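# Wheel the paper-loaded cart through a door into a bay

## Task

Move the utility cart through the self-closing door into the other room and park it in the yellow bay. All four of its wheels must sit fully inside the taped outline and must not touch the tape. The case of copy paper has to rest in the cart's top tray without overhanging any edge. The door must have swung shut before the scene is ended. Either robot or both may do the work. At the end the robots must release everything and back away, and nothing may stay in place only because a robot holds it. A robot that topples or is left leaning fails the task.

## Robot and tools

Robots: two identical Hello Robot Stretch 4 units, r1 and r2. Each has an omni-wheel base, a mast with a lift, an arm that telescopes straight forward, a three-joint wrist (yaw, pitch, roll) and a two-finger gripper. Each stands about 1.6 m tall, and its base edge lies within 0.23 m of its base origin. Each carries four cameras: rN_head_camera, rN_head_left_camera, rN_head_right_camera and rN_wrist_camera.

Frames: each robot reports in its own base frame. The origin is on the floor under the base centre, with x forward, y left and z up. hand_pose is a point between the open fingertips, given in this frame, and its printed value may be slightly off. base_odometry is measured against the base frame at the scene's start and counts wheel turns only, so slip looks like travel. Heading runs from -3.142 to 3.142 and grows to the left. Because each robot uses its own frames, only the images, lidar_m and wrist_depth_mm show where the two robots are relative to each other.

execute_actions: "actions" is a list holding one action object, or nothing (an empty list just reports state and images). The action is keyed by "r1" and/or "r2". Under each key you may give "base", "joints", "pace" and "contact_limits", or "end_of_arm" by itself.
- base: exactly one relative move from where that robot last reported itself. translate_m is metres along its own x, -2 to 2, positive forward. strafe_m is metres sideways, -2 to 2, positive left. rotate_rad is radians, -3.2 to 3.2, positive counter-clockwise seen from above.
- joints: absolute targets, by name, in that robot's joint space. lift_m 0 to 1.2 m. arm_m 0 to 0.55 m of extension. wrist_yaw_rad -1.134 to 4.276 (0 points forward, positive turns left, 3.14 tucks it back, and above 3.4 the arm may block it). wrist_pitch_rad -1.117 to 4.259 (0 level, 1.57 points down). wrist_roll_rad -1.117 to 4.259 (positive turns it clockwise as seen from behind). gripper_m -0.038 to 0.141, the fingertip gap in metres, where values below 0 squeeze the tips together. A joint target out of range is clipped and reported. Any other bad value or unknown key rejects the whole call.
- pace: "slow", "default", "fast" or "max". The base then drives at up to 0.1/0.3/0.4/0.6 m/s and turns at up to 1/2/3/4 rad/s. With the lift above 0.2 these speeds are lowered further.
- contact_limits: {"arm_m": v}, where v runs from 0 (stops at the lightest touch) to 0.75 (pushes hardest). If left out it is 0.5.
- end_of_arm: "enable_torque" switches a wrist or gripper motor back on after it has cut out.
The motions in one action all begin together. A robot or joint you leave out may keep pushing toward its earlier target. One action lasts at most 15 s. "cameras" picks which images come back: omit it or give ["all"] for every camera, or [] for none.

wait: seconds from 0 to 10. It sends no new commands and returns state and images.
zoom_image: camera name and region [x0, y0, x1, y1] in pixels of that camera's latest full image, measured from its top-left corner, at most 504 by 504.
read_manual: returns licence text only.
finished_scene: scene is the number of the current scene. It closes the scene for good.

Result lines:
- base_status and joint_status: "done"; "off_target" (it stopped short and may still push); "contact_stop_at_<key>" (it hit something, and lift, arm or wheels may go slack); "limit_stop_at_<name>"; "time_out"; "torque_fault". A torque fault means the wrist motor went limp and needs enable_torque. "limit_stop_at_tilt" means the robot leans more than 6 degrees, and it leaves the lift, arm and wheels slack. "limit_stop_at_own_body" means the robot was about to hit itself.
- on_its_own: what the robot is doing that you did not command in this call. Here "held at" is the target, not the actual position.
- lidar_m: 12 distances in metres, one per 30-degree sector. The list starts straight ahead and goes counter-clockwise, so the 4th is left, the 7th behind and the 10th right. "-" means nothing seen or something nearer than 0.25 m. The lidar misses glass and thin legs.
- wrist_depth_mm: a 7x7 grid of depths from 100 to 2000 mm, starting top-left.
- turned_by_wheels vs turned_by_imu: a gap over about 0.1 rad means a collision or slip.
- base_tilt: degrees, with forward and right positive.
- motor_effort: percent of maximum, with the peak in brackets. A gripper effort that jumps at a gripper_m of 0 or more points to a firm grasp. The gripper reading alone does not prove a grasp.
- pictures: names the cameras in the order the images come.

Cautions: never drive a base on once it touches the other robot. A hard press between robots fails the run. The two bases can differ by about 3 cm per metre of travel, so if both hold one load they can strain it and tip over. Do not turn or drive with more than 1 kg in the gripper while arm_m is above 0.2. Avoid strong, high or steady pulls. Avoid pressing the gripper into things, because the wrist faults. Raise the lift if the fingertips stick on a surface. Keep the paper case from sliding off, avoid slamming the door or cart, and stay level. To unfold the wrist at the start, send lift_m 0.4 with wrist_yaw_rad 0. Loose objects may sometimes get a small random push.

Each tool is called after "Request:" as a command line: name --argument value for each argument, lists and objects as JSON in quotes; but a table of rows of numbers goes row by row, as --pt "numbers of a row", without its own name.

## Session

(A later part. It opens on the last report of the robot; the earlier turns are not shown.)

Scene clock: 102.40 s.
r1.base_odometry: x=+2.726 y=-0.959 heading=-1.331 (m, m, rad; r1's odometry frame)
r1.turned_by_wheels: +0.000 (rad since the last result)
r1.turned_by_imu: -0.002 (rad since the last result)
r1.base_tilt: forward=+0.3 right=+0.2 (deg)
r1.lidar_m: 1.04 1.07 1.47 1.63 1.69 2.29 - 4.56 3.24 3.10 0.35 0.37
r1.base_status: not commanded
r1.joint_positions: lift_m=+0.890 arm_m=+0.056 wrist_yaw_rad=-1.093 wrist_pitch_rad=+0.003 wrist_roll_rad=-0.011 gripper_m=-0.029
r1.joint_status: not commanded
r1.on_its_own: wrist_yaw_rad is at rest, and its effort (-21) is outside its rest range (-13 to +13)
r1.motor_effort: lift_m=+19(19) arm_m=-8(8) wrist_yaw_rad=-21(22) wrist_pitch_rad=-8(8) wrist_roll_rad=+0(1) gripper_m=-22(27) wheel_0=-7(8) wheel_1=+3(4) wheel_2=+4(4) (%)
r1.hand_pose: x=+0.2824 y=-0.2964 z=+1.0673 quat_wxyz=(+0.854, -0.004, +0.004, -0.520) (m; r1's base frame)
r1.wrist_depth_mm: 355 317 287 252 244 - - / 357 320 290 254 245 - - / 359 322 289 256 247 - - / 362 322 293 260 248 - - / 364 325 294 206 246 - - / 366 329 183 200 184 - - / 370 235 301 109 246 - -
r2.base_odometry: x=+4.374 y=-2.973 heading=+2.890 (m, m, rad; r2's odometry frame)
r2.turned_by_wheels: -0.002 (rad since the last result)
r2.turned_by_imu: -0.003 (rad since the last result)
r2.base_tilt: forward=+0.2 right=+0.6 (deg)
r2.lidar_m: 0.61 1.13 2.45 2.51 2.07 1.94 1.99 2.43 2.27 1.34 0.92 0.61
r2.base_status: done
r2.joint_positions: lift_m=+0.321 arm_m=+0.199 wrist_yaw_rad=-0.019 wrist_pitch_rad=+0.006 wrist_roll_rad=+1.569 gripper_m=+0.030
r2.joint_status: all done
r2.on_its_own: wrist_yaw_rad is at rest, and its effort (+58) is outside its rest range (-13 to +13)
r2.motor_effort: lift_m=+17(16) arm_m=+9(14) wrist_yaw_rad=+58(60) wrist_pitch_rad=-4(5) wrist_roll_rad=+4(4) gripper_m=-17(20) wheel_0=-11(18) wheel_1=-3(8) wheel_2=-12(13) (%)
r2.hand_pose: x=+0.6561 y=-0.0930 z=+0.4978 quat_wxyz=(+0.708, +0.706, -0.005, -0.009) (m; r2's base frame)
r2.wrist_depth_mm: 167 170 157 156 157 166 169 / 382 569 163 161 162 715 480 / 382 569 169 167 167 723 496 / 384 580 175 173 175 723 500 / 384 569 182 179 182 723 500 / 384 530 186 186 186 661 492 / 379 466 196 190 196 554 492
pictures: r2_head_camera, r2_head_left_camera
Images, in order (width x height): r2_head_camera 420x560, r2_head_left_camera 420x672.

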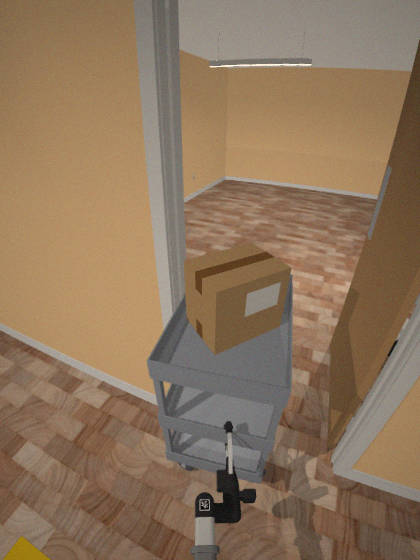

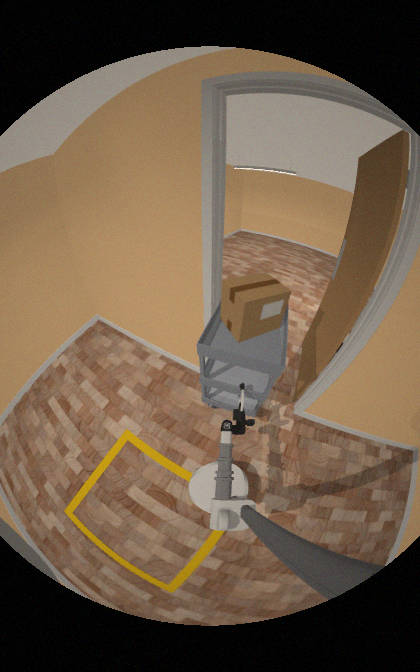

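Rear casters are now biased rightward; pull back.

Request:
execute_actions --actions '[{"r2":{"base":{"translate_m":-0.3},"pace":"slow"}}]' --cameras '["r2_head_camera"]'

Scene clock: 107.13 s.
r1.base_odometry: x=+2.726 y=-0.959 heading=-1.331 (m, m, rad; r1's odometry frame)
r1.turned_by_wheels: +0.000 (rad since the last result)
r1.turned_by_imu: -0.002 (rad since the last result)
r1.base_tilt: forward=+0.3 right=+0.2 (deg)
r1.lidar_m: 1.03 1.09 1.46 1.64 1.69 2.29 - 4.57 3.25 3.11 0.37 0.38
r1.base_status: not commanded
r1.joint_positions: lift_m=+0.890 arm_m=+0.056 wrist_yaw_rad=-1.093 wrist_pitch_rad=+0.003 wrist_roll_rad=-0.011 gripper_m=-0.029
r1.joint_status: not commanded
r1.on_its_own: wrist_yaw_rad is at rest, and its effort (-19) is outside its rest range (-13 to +13)
r1.motor_effort: lift_m=+19(18) arm_m=-8(8) wrist_yaw_rad=-19(21) wrist_pitch_rad=-7(7) wrist_roll_rad=-1(1) gripper_m=-25(25) wheel_0=-7(7) wheel_1=+3(4) wheel_2=+4(4) (%)
r1.hand_pose: x=+0.2824 y=-0.2964 z=+1.0673 quat_wxyz=(+0.854, -0.004, +0.004, -0.520) (m; r1's base frame)
r1.wrist_depth_mm: 355 317 287 253 244 - - / 355 319 287 254 245 - - / 359 320 290 256 247 - - / 359 322 291 259 248 - - / 364 325 293 206 246 - - / 368 327 183 200 184 - - / 370 235 301 109 247 - -
r2.base_odometry: x=+4.664 y=-3.048 heading=+2.891 (m, m, rad; r2's odometry frame)
r2.turned_by_wheels: +0.000 (rad since the last result)
r2.turned_by_imu: +0.004 (rad since the last result)
r2.base_tilt: forward=+0.1 right=+0.6 (deg)
r2.lidar_m: 0.60 0.74 2.57 2.63 1.78 1.66 1.72 2.18 2.13 1.77 1.20 0.60
r2.base_status: done
r2.joint_positions: lift_m=+0.321 arm_m=+0.199 wrist_yaw_rad=+0.004 wrist_pitch_rad=+0.007 wrist_roll_rad=+1.569 gripper_m=+0.030
r2.joint_status: not commanded
r2.motor_effort: lift_m=+16(17) arm_m=+4(9) wrist_yaw_rad=-12(55) wrist_pitch_rad=-7(8) wrist_roll_rad=+3(4) gripper_m=-23(23) wheel_0=+1(14) wheel_1=-1(7) wheel_2=+4(13) (%)
r2.hand_pose: x=+0.6591 y=-0.0861 z=+0.4975 quat_wxyz=(+0.708, +0.707, +0.004, -0.001) (m; r2's base frame)
r2.wrist_depth_mm: 157 161 152 150 151 158 160 / 384 564 158 156 158 707 492 / 387 569 164 163 164 723 496 / 384 580 173 169 172 732 492 / 384 569 180 177 180 715 496 / 382 530 185 186 185 621 492 / 382 319 197 191 198 349 488
pictures: r2_head_camera
Images, in order (width x height): r2_head_camera 420x560.

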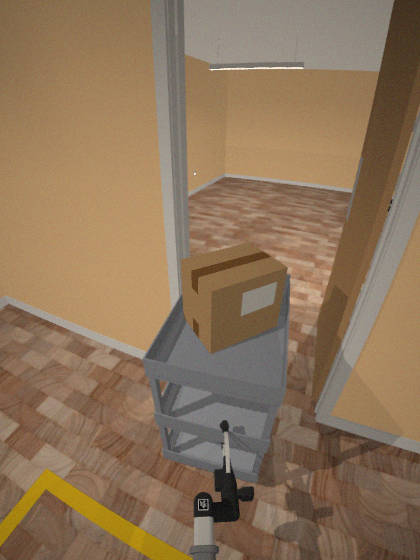

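Request:
execute_actions --actions '[{"r2":{"base":{"translate_m":-0.35}}}]' --cameras '[]'

Request:
execute_actions --actions '[{"r1":{"joints":{"gripper_m":0.1}},"r2":{"base":{"strafe_m":0.45},"joints":{"arm_m":0},"pace":"slow"}}]' --cameras '["r2_head_left_camera"]'

Request:
execute_actions --actions '[{"r2":{"base":{"translate_m":-0.35}}}]' --cameras '[]'

Request:
execute_actions --actions '[{"r2":{"base":{"strafe_m":0.25},"pace":"slow"}}]' --cameras '["r2_head_left_camera","r2_head_camera"]'

Scene clock: 111.13 s.
r1.base_odometry: x=+2.726 y=-0.959 heading=-1.331 (m, m, rad; r1's odometry frame)
r1.turned_by_wheels: +0.000 (rad since the last result)
r1.turned_by_imu: -0.002 (rad since the last result)
r1.base_tilt: forward=+0.3 right=+0.2 (deg)
r1.lidar_m: 1.04 1.08 1.45 1.64 1.70 2.27 - 4.57 3.27 3.12 0.37 0.37
r1.base_status: not commanded
r1.joint_positions: lift_m=+0.890 arm_m=+0.056 wrist_yaw_rad=-1.093 wrist_pitch_rad=+0.003 wrist_roll_rad=-0.011 gripper_m=-0.029
r1.joint_status: not commanded
r1.on_its_own: wrist_yaw_rad is at rest, and its effort (-20) is outside its rest range (-13 to +13)
r1.motor_effort: lift_m=+19(19) arm_m=-8(8) wrist_yaw_rad=-20(22) wrist_pitch_rad=-8(7) wrist_roll_rad=+1(1) gripper_m=-25(26) wheel_0=-8(7) wheel_1=+3(3) wheel_2=+4(4) (%)
r1.hand_pose: x=+0.2824 y=-0.2964 z=+1.0673 quat_wxyz=(+0.854, -0.004, +0.004, -0.520) (m; r1's base frame)
r1.wrist_depth_mm: 353 319 287 252 243 - - / 353 320 289 254 245 - - / 359 322 290 256 247 - - / 362 322 291 259 247 - - / 366 325 293 206 246 - - / 370 327 183 200 184 - - / 370 236 301 109 246 - -
r2.base_odometry: x=+5.003 y=-3.135 heading=+2.891 (m, m, rad; r2's odometry frame)
r2.turned_by_wheels: +0.000 (rad since the last result)
r2.turned_by_imu: +0.003 (rad since the last result)
r2.base_tilt: forward=+0.2 right=+0.7 (deg)
r2.lidar_m: 0.61 0.71 2.74 2.14 1.45 1.34 1.38 1.78 1.98 2.04 1.54 0.61
r2.base_status: done
r2.joint_positions: lift_m=+0.321 arm_m=+0.199 wrist_yaw_rad=+0.003 wrist_pitch_rad=+0.007 wrist_roll_rad=+1.569 gripper_m=+0.030
r2.joint_status: not commanded
r2.motor_effort: lift_m=+17(17) arm_m=+4(3) wrist_yaw_rad=-6(18) wrist_pitch_rad=-7(8) wrist_roll_rad=+2(1) gripper_m=-20(29) wheel_0=+1(5) wheel_1=+0(6) wheel_2=+0(19) (%)
r2.hand_pose: x=+0.6590 y=-0.0866 z=+0.4976 quat_wxyz=(+0.708, +0.707, +0.003, -0.001) (m; r2's base frame)
r2.wrist_depth_mm: 160 163 154 153 154 161 161 / 382 569 160 159 160 715 469 / 384 564 167 165 167 723 500 / 384 569 174 171 174 732 496 / 382 569 181 178 181 732 496 / 382 530 186 186 186 647 492 / 379 317 196 191 198 353 492
pictures: none
No camera images: the call's "cameras" was empty. Leave "cameras" out to get every camera's image.

Scene clock: 116.77 s.
r1.base_odometry: x=+2.726 y=-0.959 heading=-1.331 (m, m, rad; r1's odometry frame)
r1.turned_by_wheels: +0.000 (rad since the last result)
r1.turned_by_imu: -0.002 (rad since the last result)
r1.base_tilt: forward=+0.3 right=+0.2 (deg)
r1.lidar_m: 1.04 1.09 1.45 1.64 1.69 2.26 - 4.55 3.26 3.10 1.47 1.11
r1.base_status: not commanded
r1.joint_positions: lift_m=+0.890 arm_m=+0.056 wrist_yaw_rad=-1.100 wrist_pitch_rad=+0.003 wrist_roll_rad=-0.011 gripper_m=+0.100
r1.joint_status: all done
r1.motor_effort: lift_m=+18(18) arm_m=-5(8) wrist_yaw_rad=+1(21) wrist_pitch_rad=-7(7) wrist_roll_rad=+0(0) gripper_m=-3(22) wheel_0=-5(8) wheel_1=+3(3) wheel_2=+2(4) (%)
r1.hand_pose: x=+0.2797 y=-0.2968 z=+1.0674 quat_wxyz=(+0.852, -0.004, +0.004, -0.523) (m; r1's base frame)
r1.wrist_depth_mm: 854 1078 1537 - - - - / 854 1060 1499 - - - - / 854 1078 1464 - - - - / 854 1078 1464 - - - - / 842 1060 1464 - - - - / 831 976 214 - - - - / 820 976 1281 109 - - -
r2.base_odometry: x=+4.891 y=-3.570 heading=+2.890 (m, m, rad; r2's odometry frame)
r2.turned_by_wheels: -0.001 (rad since the last result)
r2.turned_by_imu: -0.002 (rad since the last result)
r2.base_tilt: forward=+0.4 right=+0.7 (deg)
r2.lidar_m: 0.41 2.17 2.32 1.82 1.26 1.15 1.20 1.55 2.40 2.43 0.68 0.33
r2.base_status: done
r2.joint_positions: lift_m=+0.321 arm_m=+0.002 wrist_yaw_rad=-0.012 wrist_pitch_rad=+0.009 wrist_roll_rad=+1.566 gripper_m=+0.030
r2.joint_status: all done
r2.on_its_own: wrist_yaw_rad is at rest, and its effort (+37) is outside its rest range (-13 to +13)
r2.motor_effort: lift_m=+17(17) arm_m=-9(14) wrist_yaw_rad=+37(40) wrist_pitch_rad=-12(16) wrist_roll_rad=+13(13) gripper_m=-20(20) wheel_0=-7(12) wheel_1=-1(3) wheel_2=-5(4) (%)
r2.hand_pose: x=+0.4598 y=-0.0910 z=+0.4969 quat_wxyz=(+0.709, +0.705, -0.001, -0.008) (m; r2's base frame)
r2.wrist_depth_mm: - - - - - - - / - - - - - - - / 384 - - - - - 496 / 384 500 - - - 580 496 / 384 1537 117 116 116 554 496 / 382 1661 171 158 169 931 466 / 384 407 399 200 407 407 442
pictures: r2_head_left_camera
Images, in order (width x height): r2_head_left_camera 420x672.

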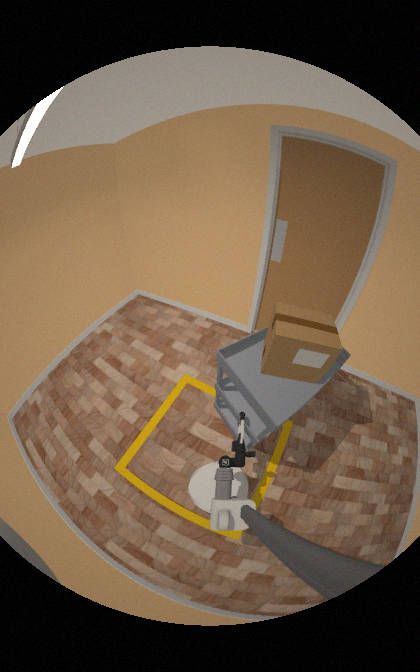

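Scene clock: 119.43 s.
r1.base_odometry: x=+2.726 y=-0.959 heading=-1.331 (m, m, rad; r1's odometry frame)
r1.turned_by_wheels: +0.000 (rad since the last result)
r1.turned_by_imu: -0.001 (rad since the last result)
r1.base_tilt: forward=+0.3 right=+0.2 (deg)
r1.lidar_m: 1.03 1.06 1.46 1.63 1.71 2.29 - 4.55 3.27 3.11 1.45 1.11
r1.base_status: not commanded
r1.joint_positions: lift_m=+0.890 arm_m=+0.056 wrist_yaw_rad=-1.100 wrist_pitch_rad=+0.003 wrist_roll_rad=-0.011 gripper_m=+0.100
r1.joint_status: not commanded
r1.motor_effort: lift_m=+18(18) arm_m=-5(5) wrist_yaw_rad=-1(1) wrist_pitch_rad=-7(6) wrist_roll_rad=-3(0) gripper_m=+2(1) wheel_0=-5(5) wheel_1=+3(3) wheel_2=+2(2) (%)
r1.hand_pose: x=+0.2797 y=-0.2968 z=+1.0674 quat_wxyz=(+0.852, -0.004, +0.004, -0.523) (m; r1's base frame)
r1.wrist_depth_mm: 854 1078 1499 - - - - / 854 1098 1499 - - - - / 842 1078 1464 - - - - / 854 1078 1537 - - - - / 831 1060 1499 - - - - / 820 976 214 - - - - / 820 976 1308 109 - - -
r2.base_odometry: x=+5.230 y=-3.658 heading=+2.890 (m, m, rad; r2's odometry frame)
r2.turned_by_wheels: +0.000 (rad since the last result)
r2.turned_by_imu: +0.002 (rad since the last result)
r2.base_tilt: forward=+0.1 right=+0.6 (deg)
r2.lidar_m: 0.41 2.56 2.46 1.32 0.90 0.83 0.85 1.10 2.25 2.28 2.10 0.37
r2.base_status: done
r2.joint_positions: lift_m=+0.321 arm_m=+0.001 wrist_yaw_rad=+0.005 wrist_pitch_rad=+0.012 wrist_roll_rad=+1.573 gripper_m=+0.030
r2.joint_status: not commanded
r2.motor_effort: lift_m=+20(19) arm_m=-8(8) wrist_yaw_rad=-12(36) wrist_pitch_rad=-22(23) wrist_roll_rad=-9(13) gripper_m=-20(17) wheel_0=+1(12) wheel_1=+1(7) wheel_2=+0(13) (%)
r2.hand_pose: x=+0.4613 y=-0.0861 z=+0.4958 quat_wxyz=(+0.706, +0.708, +0.006, -0.003) (m; r2's base frame)
r2.wrist_depth_mm: 113 113 108 108 109 114 - / 392 544 118 118 118 699 484 / 392 585 129 129 129 715 484 / 392 585 142 142 145 707 484 / 389 591 162 158 166 640 484 / 392 544 179 179 183 580 484 / 384 - 220 195 1397 473 462
pictures: none
No camera images: the call's "cameras" was empty. Leave "cameras" out to get every camera's image.

Scene clock: 123.07 s.
r1.base_odometry: x=+2.726 y=-0.959 heading=-1.331 (m, m, rad; r1's odometry frame)
r1.turned_by_wheels: +0.000 (rad since the last result)
r1.turned_by_imu: -0.001 (rad since the last result)
r1.base_tilt: forward=+0.3 right=+0.2 (deg)
r1.lidar_m: 1.03 1.08 1.46 1.63 1.70 2.27 - 4.54 3.24 3.11 1.46 1.10
r1.base_status: not commanded
r1.joint_positions: lift_m=+0.890 arm_m=+0.056 wrist_yaw_rad=-1.100 wrist_pitch_rad=+0.003 wrist_roll_rad=-0.011 gripper_m=+0.100
r1.joint_status: not commanded
r1.motor_effort: lift_m=+19(18) arm_m=-5(5) wrist_yaw_rad=+0(1) wrist_pitch_rad=-7(5) wrist_roll_rad=-1(2) gripper_m=+0(1) wheel_0=-5(4) wheel_1=+3(3) wheel_2=+2(2) (%)
r1.hand_pose: x=+0.2797 y=-0.2968 z=+1.0674 quat_wxyz=(+0.852, -0.004, +0.004, -0.523) (m; r1's base frame)
r1.wrist_depth_mm: 854 1078 1499 - - - - / 854 1078 1537 - - - - / 854 1060 1499 - - - - / 854 1078 1464 - - - - / 842 1078 1464 - - - - / 842 976 214 - - - - / 831 976 1281 109 - - -
r2.base_odometry: x=+5.168 y=-3.899 heading=+2.889 (m, m, rad; r2's odometry frame)
r2.turned_by_wheels: -0.001 (rad since the last result)
r2.turned_by_imu: -0.002 (rad since the last result)
r2.base_tilt: forward=+0.3 right=+0.4 (deg)
r2.lidar_m: 0.40 2.41 2.25 1.14 0.78 0.72 0.76 0.96 2.15 2.52 0.83 0.33
r2.base_status: done
r2.joint_positions: lift_m=+0.321 arm_m=+0.001 wrist_yaw_rad=-0.012 wrist_pitch_rad=+0.010 wrist_roll_rad=+1.566 gripper_m=+0.030
r2.joint_status: not commanded
r2.on_its_own: wrist_yaw_rad is at rest, and its effort (+35) is outside its rest range (-13 to +13)
r2.motor_effort: lift_m=+19(20) arm_m=-8(8) wrist_yaw_rad=+35(38) wrist_pitch_rad=-14(24) wrist_roll_rad=+11(9) gripper_m=-19(22) wheel_0=-7(12) wheel_1=-1(5) wheel_2=-5(8) (%)
r2.hand_pose: x=+0.4598 y=-0.0908 z=+0.4966 quat_wxyz=(+0.709, +0.706, -0.001, -0.008) (m; r2's base frame)
r2.wrist_depth_mm: - - - - - - - / - - - - - - - / 384 500 - - - 627 492 / 384 500 106 105 105 585 496 / 387 - 125 125 124 946 492 / 384 - 175 163 172 960 466 / 382 - 402 200 402 315 445
pictures: r2_head_camera, r2_head_left_camera
Images, in order (width x height): r2_head_camera 420x560, r2_head_left_camera 420x672.

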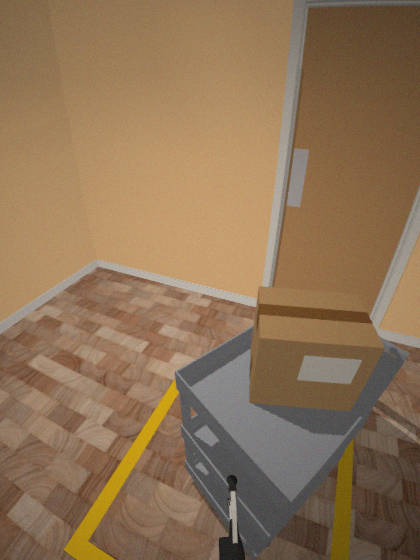

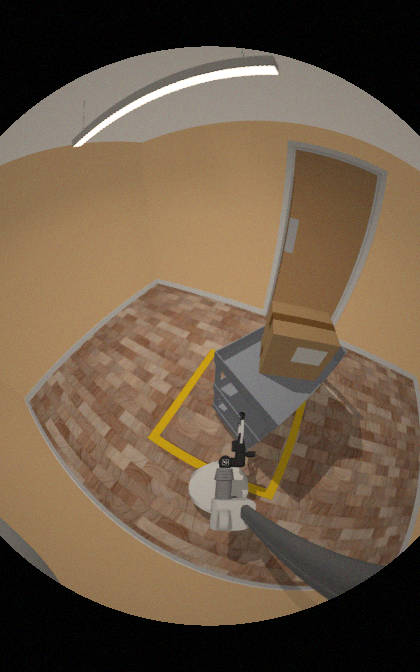

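Request:
execute_actions --actions '[{"r2":{"joints":{"gripper_m":0.14}}}]' --cameras '[]'

Request:
execute_actions --actions '[{"r2":{"base":{"translate_m":-0.2},"pace":"fast"}}]' --cameras '[]'

Request:
execute_actions --actions '[{"r2":{"base":{"rotate_rad":1.07},"pace":"fast","joints":{"gripper_m":0}}}]' --cameras '[]'

Request:
execute_actions --actions '[{"r2":{"base":{"translate_m":-0.85},"pace":"max"}}]' --cameras '[]'

Request:
execute_actions --actions '[{"r2":{"base":{"strafe_m":-0.8},"pace":"max"}}]' --cameras '["r2_head_camera"]'

Scene clock: 126.30 s.
r1.base_odometry: x=+2.726 y=-0.959 heading=-1.331 (m, m, rad; r1's odometry frame)
r1.turned_by_wheels: +0.000 (rad since the last result)
r1.turned_by_imu: -0.001 (rad since the last result)
r1.base_tilt: forward=+0.2 right=+0.1 (deg)
r1.lidar_m: 1.05 1.07 1.45 1.63 1.69 2.28 - 4.57 3.26 3.11 1.47 1.11
r1.base_status: not commanded
r1.joint_positions: lift_m=+0.890 arm_m=+0.056 wrist_yaw_rad=-1.100 wrist_pitch_rad=+0.003 wrist_roll_rad=-0.011 gripper_m=+0.100
r1.joint_status: not commanded
r1.motor_effort: lift_m=+19(19) arm_m=-5(5) wrist_yaw_rad=+2(2) wrist_pitch_rad=-7(6) wrist_roll_rad=+0(1) gripper_m=-1(2) wheel_0=-4(5) wheel_1=+3(3) wheel_2=+2(2) (%)
r1.hand_pose: x=+0.2797 y=-0.2968 z=+1.0674 quat_wxyz=(+0.852, -0.004, +0.004, -0.523) (m; r1's base frame)
r1.wrist_depth_mm: 854 1078 1537 - - - - / 854 1078 1499 - - - - / 854 1078 1499 - - - - / 842 1060 1430 - - - - / 854 1060 1464 - - - - / 842 991 214 - - - - / 831 976 1308 109 - - -
r2.base_odometry: x=+5.168 y=-3.900 heading=+2.890 (m, m, rad; r2's odometry frame)
r2.turned_by_wheels: +0.001 (rad since the last result)
r2.turned_by_imu: +0.002 (rad since the last result)
r2.base_tilt: forward=+0.2 right=+0.5 (deg)
r2.lidar_m: 0.42 2.40 2.24 1.17 0.79 0.72 0.76 0.97 2.15 2.52 0.82 0.35
r2.base_status: not commanded
r2.joint_positions: lift_m=+0.321 arm_m=+0.001 wrist_yaw_rad=+0.000 wrist_pitch_rad=+0.006 wrist_roll_rad=+1.570 gripper_m=+0.140
r2.joint_status: all done
r2.motor_effort: lift_m=+19(19) arm_m=-7(8) wrist_yaw_rad=+0(35) wrist_pitch_rad=-6(14) wrist_roll_rad=+1(11) gripper_m=+4(19) wheel_0=-1(7) wheel_1=-1(1) wheel_2=-3(5) (%)
r2.hand_pose: x=+0.4607 y=-0.0873 z=+0.4974 quat_wxyz=(+0.707, +0.707, +0.002, -0.002) (m; r2's base frame)
r2.wrist_depth_mm: - - - - - - - / - - - - - - - / 382 496 - - - 627 500 / 384 530 110 110 110 585 500 / 382 - 135 135 135 1042 500 / 382 466 182 182 181 466 469 / 382 424 415 146 415 627 442
pictures: none
No camera images: the call's "cameras" was empty. Leave "cameras" out to get every camera's image.

Scene clock: 128.07 s.
r1.base_odometry: x=+2.726 y=-0.959 heading=-1.331 (m, m, rad; r1's odometry frame)
r1.turned_by_wheels: +0.000 (rad since the last result)
r1.turned_by_imu: -0.001 (rad since the last result)
r1.base_tilt: forward=+0.4 right=+0.1 (deg)
r1.lidar_m: 1.04 1.09 1.46 1.64 1.69 2.27 - 4.55 3.24 3.10 1.47 1.10
r1.base_status: not commanded
r1.joint_positions: lift_m=+0.890 arm_m=+0.056 wrist_yaw_rad=-1.100 wrist_pitch_rad=+0.003 wrist_roll_rad=-0.011 gripper_m=+0.100
r1.joint_status: not commanded
r1.motor_effort: lift_m=+18(19) arm_m=-5(5) wrist_yaw_rad=+1(0) wrist_pitch_rad=-6(7) wrist_roll_rad=-1(1) gripper_m=+0(3) wheel_0=-5(4) wheel_1=+3(3) wheel_2=+2(2) (%)
r1.hand_pose: x=+0.2797 y=-0.2968 z=+1.0674 quat_wxyz=(+0.852, -0.004, +0.004, -0.523) (m; r1's base frame)
r1.wrist_depth_mm: 854 1078 1499 - - - - / 854 1078 1499 - - - - / 854 1098 1499 - - - - / 842 1078 1499 - - - - / 842 1060 1464 - - - - / 842 976 214 - - - - / 831 976 1308 109 - - -
r2.base_odometry: x=+5.362 y=-3.950 heading=+2.890 (m, m, rad; r2's odometry frame)
r2.turned_by_wheels: +0.000 (rad since the last result)
r2.turned_by_imu: +0.001 (rad since the last result)
r2.base_tilt: forward=+0.3 right=+0.7 (deg)
r2.lidar_m: 0.56 2.50 2.33 0.88 0.59 0.54 0.56 0.72 1.66 2.44 2.41 0.51
r2.base_status: done
r2.joint_positions: lift_m=+0.321 arm_m=+0.001 wrist_yaw_rad=+0.000 wrist_pitch_rad=+0.006 wrist_roll_rad=+1.570 gripper_m=+0.140
r2.joint_status: not commanded
r2.motor_effort: lift_m=+19(19) arm_m=-7(7) wrist_yaw_rad=+1(1) wrist_pitch_rad=-5(6) wrist_roll_rad=+1(1) gripper_m=+0(1) wheel_0=+1(5) wheel_1=+0(6) wheel_2=+0(12) (%)
r2.hand_pose: x=+0.4606 y=-0.0874 z=+0.4975 quat_wxyz=(+0.707, +0.707, +0.002, -0.002) (m; r2's base frame)
r2.wrist_depth_mm: 387 564 1921 366 1808 732 512 / 379 569 1921 310 960 732 492 / 282 278 281 271 281 281 281 / 377 535 - 303 1661 676 484 / 413 574 - 379 - 691 484 / - 496 - 549 1618 484 554 / - - - 146 1808 931 707
pictures: none
No camera images: the call's "cameras" was empty. Leave "cameras" out to get every camera's image.

Scene clock: 130.43 s.
r1.base_odometry: x=+2.726 y=-0.959 heading=-1.331 (m, m, rad; r1's odometry frame)
r1.turned_by_wheels: +0.000 (rad since the last result)
r1.turned_by_imu: -0.001 (rad since the last result)
r1.base_tilt: forward=+0.3 right=+0.2 (deg)
r1.lidar_m: 1.04 1.07 1.44 1.64 1.70 2.28 - 4.56 3.27 3.10 1.46 1.11
r1.base_status: not commanded
r1.joint_positions: lift_m=+0.890 arm_m=+0.056 wrist_yaw_rad=-1.100 wrist_pitch_rad=+0.003 wrist_roll_rad=-0.011 gripper_m=+0.100
r1.joint_status: not commanded
r1.motor_effort: lift_m=+19(19) arm_m=-5(5) wrist_yaw_rad=+2(0) wrist_pitch_rad=-7(6) wrist_roll_rad=+2(0) gripper_m=-2(1) wheel_0=-4(5) wheel_1=+3(3) wheel_2=+2(2) (%)
r1.hand_pose: x=+0.2797 y=-0.2968 z=+1.0674 quat_wxyz=(+0.852, -0.004, +0.004, -0.523) (m; r1's base frame)
r1.wrist_depth_mm: 854 1098 1499 - - - - / 854 1098 1499 - - - - / 854 1060 1499 - - - - / 842 1078 1464 - - - - / 831 1060 1464 - - - - / 842 976 214 - - - - / 820 991 1281 109 - - -
r2.base_odometry: x=+5.362 y=-3.950 heading=-2.324 (m, m, rad; r2's odometry frame)
r2.turned_by_wheels: +1.070 (rad since the last result)
r2.turned_by_imu: +1.099 (rad since the last result)
r2.base_tilt: forward=+0.2 right=+0.6 (deg)
r2.lidar_m: 2.32 0.84 0.57 0.53 0.56 0.74 1.81 2.46 2.39 0.52 0.58 2.47
r2.base_status: done
r2.joint_positions: lift_m=+0.321 arm_m=+0.001 wrist_yaw_rad=+0.000 wrist_pitch_rad=+0.006 wrist_roll_rad=+1.570 gripper_m=+0.000
r2.joint_status: all done
r2.motor_effort: lift_m=+19(19) arm_m=-7(7) wrist_yaw_rad=-1(1) wrist_pitch_rad=-5(5) wrist_roll_rad=+1(0) gripper_m=-3(5) wheel_0=-1(7) wheel_1=+0(6) wheel_2=+0(10) (%)
r2.hand_pose: x=+0.4606 y=-0.0873 z=+0.4975 quat_wxyz=(+0.707, +0.707, +0.002, -0.002) (m; r2's base frame)
r2.wrist_depth_mm: - - - - - 1042 707 / - - - - - 1025 707 / - - - - - 1042 715 / - - - - - 1042 707 / - - - - - 1025 707 / - - - 201 1618 1060 707 / 1863 - 179 148 1499 960 699
pictures: none
No camera images: the call's "cameras" was empty. Leave "cameras" out to get every camera's image.

Scene clock: 133.50 s.
r1.base_odometry: x=+2.726 y=-0.959 heading=-1.331 (m, m, rad; r1's odometry frame)
r1.turned_by_wheels: +0.000 (rad since the last result)
r1.turned_by_imu: -0.001 (rad since the last result)
r1.base_tilt: forward=+0.3 right=+0.2 (deg)
r1.lidar_m: 1.04 1.08 1.46 1.63 1.69 2.29 - 4.56 3.27 3.12 1.46 1.10
r1.base_status: not commanded
r1.joint_positions: lift_m=+0.890 arm_m=+0.056 wrist_yaw_rad=-1.100 wrist_pitch_rad=+0.003 wrist_roll_rad=-0.011 gripper_m=+0.100
r1.joint_status: not commanded
r1.motor_effort: lift_m=+18(19) arm_m=-5(5) wrist_yaw_rad=+0(2) wrist_pitch_rad=-6(6) wrist_roll_rad=+0(1) gripper_m=+0(3) wheel_0=-5(5) wheel_1=+3(3) wheel_2=+2(2) (%)
r1.hand_pose: x=+0.2797 y=-0.2968 z=+1.0674 quat_wxyz=(+0.852, -0.004, +0.004, -0.523) (m; r1's base frame)
r1.wrist_depth_mm: 854 1078 1537 - - - - / 854 1078 1499 - - - - / 854 1078 1499 - - - - / 854 1078 1464 - - - - / 842 1060 1464 - - - - / 820 976 213 - - - - / 831 960 1281 109 - - -
r2.base_odometry: x=+5.943 y=-3.329 heading=-2.323 (m, m, rad; r2's odometry frame)
r2.turned_by_wheels: +0.000 (rad since the last result)
r2.turned_by_imu: +0.002 (rad since the last result)
r2.base_tilt: forward=+0.3 right=+0.5 (deg)
r2.lidar_m: 2.54 0.76 0.52 0.47 0.52 0.70 1.55 1.57 2.08 2.29 1.11 1.04
r2.base_status: done
r2.joint_positions: lift_m=+0.321 arm_m=+0.001 wrist_yaw_rad=+0.000 wrist_pitch_rad=+0.006 wrist_roll_rad=+1.570 gripper_m=+0.000
r2.joint_status: not commanded
r2.motor_effort: lift_m=+20(19) arm_m=-7(7) wrist_yaw_rad=-1(0) wrist_pitch_rad=-5(4) wrist_roll_rad=+0(1) gripper_m=-1(5) wheel_0=+2(6) wheel_1=+1(7) wheel_2=+0(14) (%)
r2.hand_pose: x=+0.4606 y=-0.0874 z=+0.4975 quat_wxyz=(+0.707, +0.707, +0.002, -0.002) (m; r2's base frame)
r2.wrist_depth_mm: - - - - 1921 1025 715 / - - - - - 1060 715 / - - - - - 1025 707 / - - - - - 1060 715 / - - - - - 1042 707 / - - - 200 1618 1042 707 / 1808 1756 179 149 1499 960 707
pictures: none
No camera images: the call's "cameras" was empty. Leave "cameras" out to get every camera's image.

Scene clock: 136.30 s.
r1.base_odometry: x=+2.726 y=-0.959 heading=-1.331 (m, m, rad; r1's odometry frame)
r1.turned_by_wheels: +0.000 (rad since the last result)
r1.turned_by_imu: -0.001 (rad since the last result)
r1.base_tilt: forward=+0.3 right=+0.1 (deg)
r1.lidar_m: 1.04 1.08 1.45 1.64 1.68 2.27 - 4.56 3.27 3.11 1.47 1.10
r1.base_status: not commanded
r1.joint_positions: lift_m=+0.890 arm_m=+0.056 wrist_yaw_rad=-1.100 wrist_pitch_rad=+0.003 wrist_roll_rad=-0.011 gripper_m=+0.100
r1.joint_status: not commanded
r1.motor_effort: lift_m=+19(19) arm_m=-5(5) wrist_yaw_rad=+0(1) wrist_pitch_rad=-6(7) wrist_roll_rad=+0(0) gripper_m=+1(1) wheel_0=-5(5) wheel_1=+3(3) wheel_2=+2(2) (%)
r1.hand_pose: x=+0.2797 y=-0.2968 z=+1.0674 quat_wxyz=(+0.852, -0.004, +0.004, -0.523) (m; r1's base frame)
r1.wrist_depth_mm: 854 1078 1537 - - - - / 854 1078 1537 - - - - / 854 1078 1499 - - - - / 842 1078 1499 - - - - / 842 1042 1430 - - - - / 831 976 214 - - - - / 820 960 1308 109 - - -
r2.base_odometry: x=+5.359 y=-2.782 heading=-2.324 (m, m, rad; r2's odometry frame)
r2.turned_by_wheels: +0.000 (rad since the last result)
r2.turned_by_imu: +0.000 (rad since the last result)
r2.base_tilt: forward=+0.3 right=+0.7 (deg)
r2.lidar_m: 0.71 0.95 1.37 1.29 1.33 1.61 1.50 1.54 1.57 1.49 1.53 0.70
r2.base_status: done
r2.joint_positions: lift_m=+0.321 arm_m=+0.001 wrist_yaw_rad=+0.000 wrist_pitch_rad=+0.006 wrist_roll_rad=+1.570 gripper_m=+0.000
r2.joint_status: not commanded
r2.motor_effort: lift_m=+20(20) arm_m=-7(7) wrist_yaw_rad=+1(1) wrist_pitch_rad=-5(6) wrist_roll_rad=+1(1) gripper_m=-2(8) wheel_0=-1(12) wheel_1=+0(13) wheel_2=+0(0) (%)
r2.hand_pose: x=+0.4606 y=-0.0874 z=+0.4975 quat_wxyz=(+0.707, +0.707, +0.002, -0.002) (m; r2's base frame)
r2.wrist_depth_mm: - - - - - 1042 707 / 430 661 - 530 1661 699 640 / 449 535 - 445 1863 676 442 / 484 574 - 488 - 732 477 / 569 564 1060 521 1078 723 521 / - 580 891 201 1025 723 676 / - 615 179 148 1205 603 707
pictures: r2_head_camera
Images, in order (width x height): r2_head_camera 420x560.

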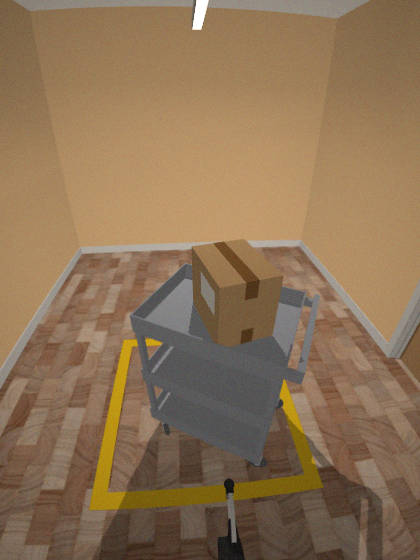

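Request:
zoom_image --camera "r2_head_camera" --region '[220,360,340,500]'

Region (220, 360, 340, 500) of r2_head_camera's 420x560 image, scaled by 3.600, with more detail than that image has; it fills the left 432 columns of this view, and the rest is white.

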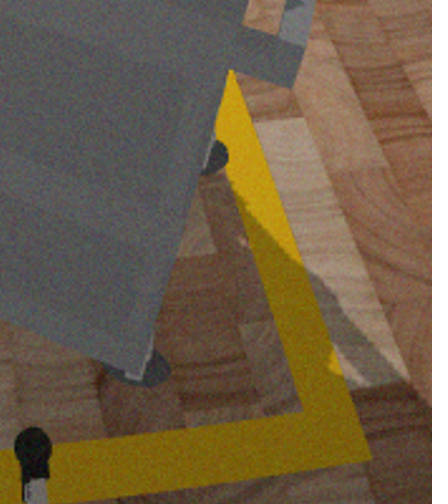

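Request:
execute_actions --actions '[{"r2":{"base":{"strafe_m":-0.32},"pace":"fast"}}]' --cameras '[]'

Request:
execute_actions --actions '[{"r2":{"joints":{"arm_m":0.4}}}]' --cameras '[]'

Request:
execute_actions --actions '[{"r2":{"base":{"strafe_m":0.15},"pace":"slow"}}]' --cameras '[]'

Request:
execute_actions --actions '[{"r2":{"joints":{"arm_m":0},"base":{"strafe_m":-0.05}}}]' --cameras '["r2_head_camera"]'

Scene clock: 140.43 s.
r1.base_odometry: x=+2.726 y=-0.959 heading=-1.331 (m, m, rad; r1's odometry frame)
r1.turned_by_wheels: +0.000 (rad since the last result)
r1.turned_by_imu: -0.002 (rad since the last result)
r1.base_tilt: forward=+0.4 right=+0.2 (deg)
r1.lidar_m: 1.03 1.08 1.43 1.64 1.71 2.26 - 4.55 3.26 3.11 1.46 1.09
r1.base_status: not commanded
r1.joint_positions: lift_m=+0.890 arm_m=+0.056 wrist_yaw_rad=-1.100 wrist_pitch_rad=+0.003 wrist_roll_rad=-0.011 gripper_m=+0.100
r1.joint_status: not commanded
r1.motor_effort: lift_m=+19(19) arm_m=-5(5) wrist_yaw_rad=+1(2) wrist_pitch_rad=-6(6) wrist_roll_rad=+0(1) gripper_m=+2(1) wheel_0=-4(4) wheel_1=+3(3) wheel_2=+2(2) (%)
r1.hand_pose: x=+0.2797 y=-0.2968 z=+1.0674 quat_wxyz=(+0.852, -0.004, +0.004, -0.523) (m; r1's base frame)
r1.wrist_depth_mm: 866 1098 1537 - - - - / 854 1078 1499 - - - - / 842 1098 1499 - - - - / 842 1078 1537 - - - - / 842 1060 1430 - - - - / 831 976 214 - - - - / 831 960 1308 109 - - -
r2.base_odometry: x=+5.125 y=-2.564 heading=-2.324 (m, m, rad; r2's odometry frame)
r2.turned_by_wheels: +0.000 (rad since the last result)
r2.turned_by_imu: +0.001 (rad since the last result)
r2.base_tilt: forward=+0.3 right=+0.6 (deg)
r2.lidar_m: 0.61 0.76 1.71 1.61 1.65 1.57 1.47 1.51 1.24 1.17 1.21 1.70
r2.base_status: done
r2.joint_positions: lift_m=+0.321 arm_m=+0.001 wrist_yaw_rad=+0.000 wrist_pitch_rad=+0.006 wrist_roll_rad=+1.570 gripper_m=+0.000
r2.joint_status: not commanded
r2.motor_effort: lift_m=+20(19) arm_m=-7(7) wrist_yaw_rad=+1(1) wrist_pitch_rad=-5(5) wrist_roll_rad=+1(1) gripper_m=-8(5) wheel_0=-2(12) wheel_1=-1(11) wheel_2=+0(0) (%)
r2.hand_pose: x=+0.4606 y=-0.0874 z=+0.4975 quat_wxyz=(+0.707, +0.707, +0.002, -0.002) (m; r2's base frame)
r2.wrist_depth_mm: 1921 - 1921 1863 1863 1042 699 / - - - - - 1042 715 / - - - - - 1025 707 / - - - - 1808 904 707 / - 654 - 683 - 732 715 / 477 564 891 200 976 707 539 / 427 452 179 149 427 452 445
pictures: none
No camera images: the call's "cameras" was empty. Leave "cameras" out to get every camera's image.

Scene clock: 142.73 s.
r1.base_odometry: x=+2.726 y=-0.959 heading=-1.331 (m, m, rad; r1's odometry frame)
r1.turned_by_wheels: +0.000 (rad since the last result)
r1.turned_by_imu: -0.001 (rad since the last result)
r1.base_tilt: forward=+0.4 right=+0.1 (deg)
r1.lidar_m: 1.05 1.07 1.45 1.64 1.70 2.28 - 4.56 3.28 3.12 1.47 1.11
r1.base_status: not commanded
r1.joint_positions: lift_m=+0.890 arm_m=+0.056 wrist_yaw_rad=-1.100 wrist_pitch_rad=+0.003 wrist_roll_rad=-0.011 gripper_m=+0.100
r1.joint_status: not commanded
r1.motor_effort: lift_m=+19(18) arm_m=-5(5) wrist_yaw_rad=-1(1) wrist_pitch_rad=-6(6) wrist_roll_rad=+1(1) gripper_m=-4(1) wheel_0=-5(4) wheel_1=+3(3) wheel_2=+2(2) (%)
r1.hand_pose: x=+0.2797 y=-0.2968 z=+1.0674 quat_wxyz=(+0.852, -0.004, +0.004, -0.523) (m; r1's base frame)
r1.wrist_depth_mm: 854 1098 1537 - - - - / 842 1078 1499 - - - - / 854 1078 1499 - - - - / 842 1078 1464 - - - - / 842 1060 1464 - - - - / 842 976 215 - - - - / 831 976 1308 109 - - -
r2.base_odometry: x=+5.125 y=-2.564 heading=-2.324 (m, m, rad; r2's odometry frame)
r2.turned_by_wheels: +0.000 (rad since the last result)
r2.turned_by_imu: +0.001 (rad since the last result)
r2.base_tilt: forward=+0.3 right=+0.6 (deg)
r2.lidar_m: 0.62 0.75 1.73 1.62 1.68 1.59 1.49 1.53 1.25 1.17 1.18 1.69
r2.base_status: not commanded
r2.joint_positions: lift_m=+0.321 arm_m=+0.398 wrist_yaw_rad=+0.000 wrist_pitch_rad=+0.006 wrist_roll_rad=+1.570 gripper_m=+0.000
r2.joint_status: all done
r2.motor_effort: lift_m=+20(20) arm_m=+9(10) wrist_yaw_rad=+0(2) wrist_pitch_rad=-5(5) wrist_roll_rad=+0(0) gripper_m=-3(2) wheel_0=-2(2) wheel_1=+0(1) wheel_2=+0(1) (%)
r2.hand_pose: x=+0.8578 y=-0.0874 z=+0.4975 quat_wxyz=(+0.707, +0.707, +0.002, -0.002) (m; r2's base frame)
r2.wrist_depth_mm: 1863 1983 1983 1808 1808 1042 707 / - - - - - 1025 707 / - - - - - 1025 707 / 413 - - - 1863 960 683 / 389 - - 342 1808 946 455 / 384 - - 200 1618 1042 480 / 382 525 179 149 217 559 492
pictures: none
No camera images: the call's "cameras" was empty. Leave "cameras" out to get every camera's image.

Scene clock: 145.43 s.
r1.base_odometry: x=+2.726 y=-0.959 heading=-1.331 (m, m, rad; r1's odometry frame)
r1.turned_by_wheels: +0.000 (rad since the last result)
r1.turned_by_imu: -0.001 (rad since the last result)
r1.base_tilt: forward=+0.3 right=+0.2 (deg)
r1.lidar_m: 1.05 1.08 1.46 1.63 1.70 2.28 - 4.55 3.28 3.12 1.47 1.11
r1.base_status: not commanded
r1.joint_positions: lift_m=+0.890 arm_m=+0.056 wrist_yaw_rad=-1.100 wrist_pitch_rad=+0.003 wrist_roll_rad=-0.011 gripper_m=+0.100
r1.joint_status: not commanded
r1.motor_effort: lift_m=+18(19) arm_m=-5(5) wrist_yaw_rad=+1(1) wrist_pitch_rad=-6(8) wrist_roll_rad=+0(2) gripper_m=+1(2) wheel_0=-5(5) wheel_1=+3(3) wheel_2=+2(2) (%)
r1.hand_pose: x=+0.2797 y=-0.2968 z=+1.0674 quat_wxyz=(+0.852, -0.004, +0.004, -0.523) (m; r1's base frame)
r1.wrist_depth_mm: 854 1078 1537 - - - - / 854 1078 1464 - - - - / 854 1078 1499 - - - - / 854 1078 1464 - - - - / 842 1078 1499 - - - - / 831 960 214 - - - - / 831 960 1281 109 - - -
r2.base_odometry: x=+5.235 y=-2.666 heading=-2.325 (m, m, rad; r2's odometry frame)
r2.turned_by_wheels: -0.001 (rad since the last result)
r2.turned_by_imu: -0.003 (rad since the last result)
r2.base_tilt: forward=+0.3 right=+0.6 (deg)
r2.lidar_m: 0.63 0.83 1.56 1.46 1.49 1.60 1.50 1.54 1.41 1.31 1.34 1.85
r2.base_status: done
r2.joint_positions: lift_m=+0.321 arm_m=+0.398 wrist_yaw_rad=-0.004 wrist_pitch_rad=+0.006 wrist_roll_rad=+1.570 gripper_m=+0.000
r2.joint_status: not commanded
r2.motor_effort: lift_m=+20(20) arm_m=+9(9) wrist_yaw_rad=+12(65) wrist_pitch_rad=-5(5) wrist_roll_rad=+1(1) gripper_m=-8(1) wheel_0=-6(22) wheel_1=-2(6) wheel_2=-4(11) (%)
r2.hand_pose: x=+0.8574 y=-0.0886 z=+0.4975 quat_wxyz=(+0.707, +0.707, +0.001, -0.004) (m; r2's base frame)
r2.wrist_depth_mm: - - - - 1983 1008 699 / - - - - - 1025 707 / 421 - - - 1808 946 676 / 389 - - 343 1464 891 445 / 387 - - 281 1863 1025 477 / 387 574 - 200 1397 597 492 / 382 530 179 148 194 621 492
pictures: none
No camera images: the call's "cameras" was empty. Leave "cameras" out to get every camera's image.

Scene clock: 147.73 s.
r1.base_odometry: x=+2.726 y=-0.959 heading=-1.331 (m, m, rad; r1's odometry frame)
r1.turned_by_wheels: +0.000 (rad since the last result)
r1.turned_by_imu: -0.001 (rad since the last result)
r1.base_tilt: forward=+0.4 right=+0.1 (deg)
r1.lidar_m: 1.04 1.09 1.45 1.64 1.70 2.27 - 4.57 3.27 3.10 1.48 1.10
r1.base_status: not commanded
r1.joint_positions: lift_m=+0.890 arm_m=+0.056 wrist_yaw_rad=-1.100 wrist_pitch_rad=+0.003 wrist_roll_rad=-0.011 gripper_m=+0.100
r1.joint_status: not commanded
r1.motor_effort: lift_m=+19(18) arm_m=-5(5) wrist_yaw_rad=+0(1) wrist_pitch_rad=-6(7) wrist_roll_rad=-3(0) gripper_m=+0(2) wheel_0=-5(5) wheel_1=+3(3) wheel_2=+2(2) (%)
r1.hand_pose: x=+0.2797 y=-0.2968 z=+1.0674 quat_wxyz=(+0.852, -0.004, +0.004, -0.523) (m; r1's base frame)
r1.wrist_depth_mm: 854 1098 1499 - - - - / 854 1098 1499 - - - - / 854 1078 1464 - - - - / 831 1078 1499 - - - - / 842 1078 1464 - - - - / 842 991 213 - - - - / 831 976 1308 109 - - -
r2.base_odometry: x=+5.198 y=-2.632 heading=-2.325 (m, m, rad; r2's odometry frame)
r2.turned_by_wheels: +0.000 (rad since the last result)
r2.turned_by_imu: +0.001 (rad since the last result)
r2.base_tilt: forward=+0.4 right=+0.5 (deg)
r2.lidar_m: 0.63 0.77 1.61 1.52 1.56 1.59 1.49 1.53 1.36 1.26 1.31 1.81
r2.base_status: done
r2.joint_positions: lift_m=+0.321 arm_m=+0.002 wrist_yaw_rad=+0.000 wrist_pitch_rad=+0.006 wrist_roll_rad=+1.570 gripper_m=+0.000
r2.joint_status: all done
r2.motor_effort: lift_m=+20(20) arm_m=-9(9) wrist_yaw_rad=+2(12) wrist_pitch_rad=-5(5) wrist_roll_rad=+1(0) gripper_m=-5(3) wheel_0=-1(6) wheel_1=+2(9) wheel_2=+0(2) (%)
r2.hand_pose: x=+0.4610 y=-0.0874 z=+0.4975 quat_wxyz=(+0.707, +0.707, +0.002, -0.002) (m; r2's base frame)
r2.wrist_depth_mm: - - - - 1921 1042 707 / - - - - - 1042 707 / - - - - - 1060 715 / - 788 - - 1863 842 715 / - 676 - 732 - 732 707 / 544 597 891 200 1025 723 668 / 452 530 179 148 1042 668 496
pictures: r2_head_camera
Images, in order (width x height): r2_head_camera 420x560.

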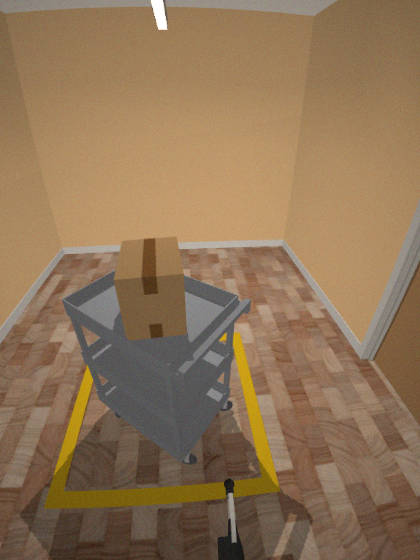

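Request:
finished_scene --scene 2

The scene is finished: the task was done.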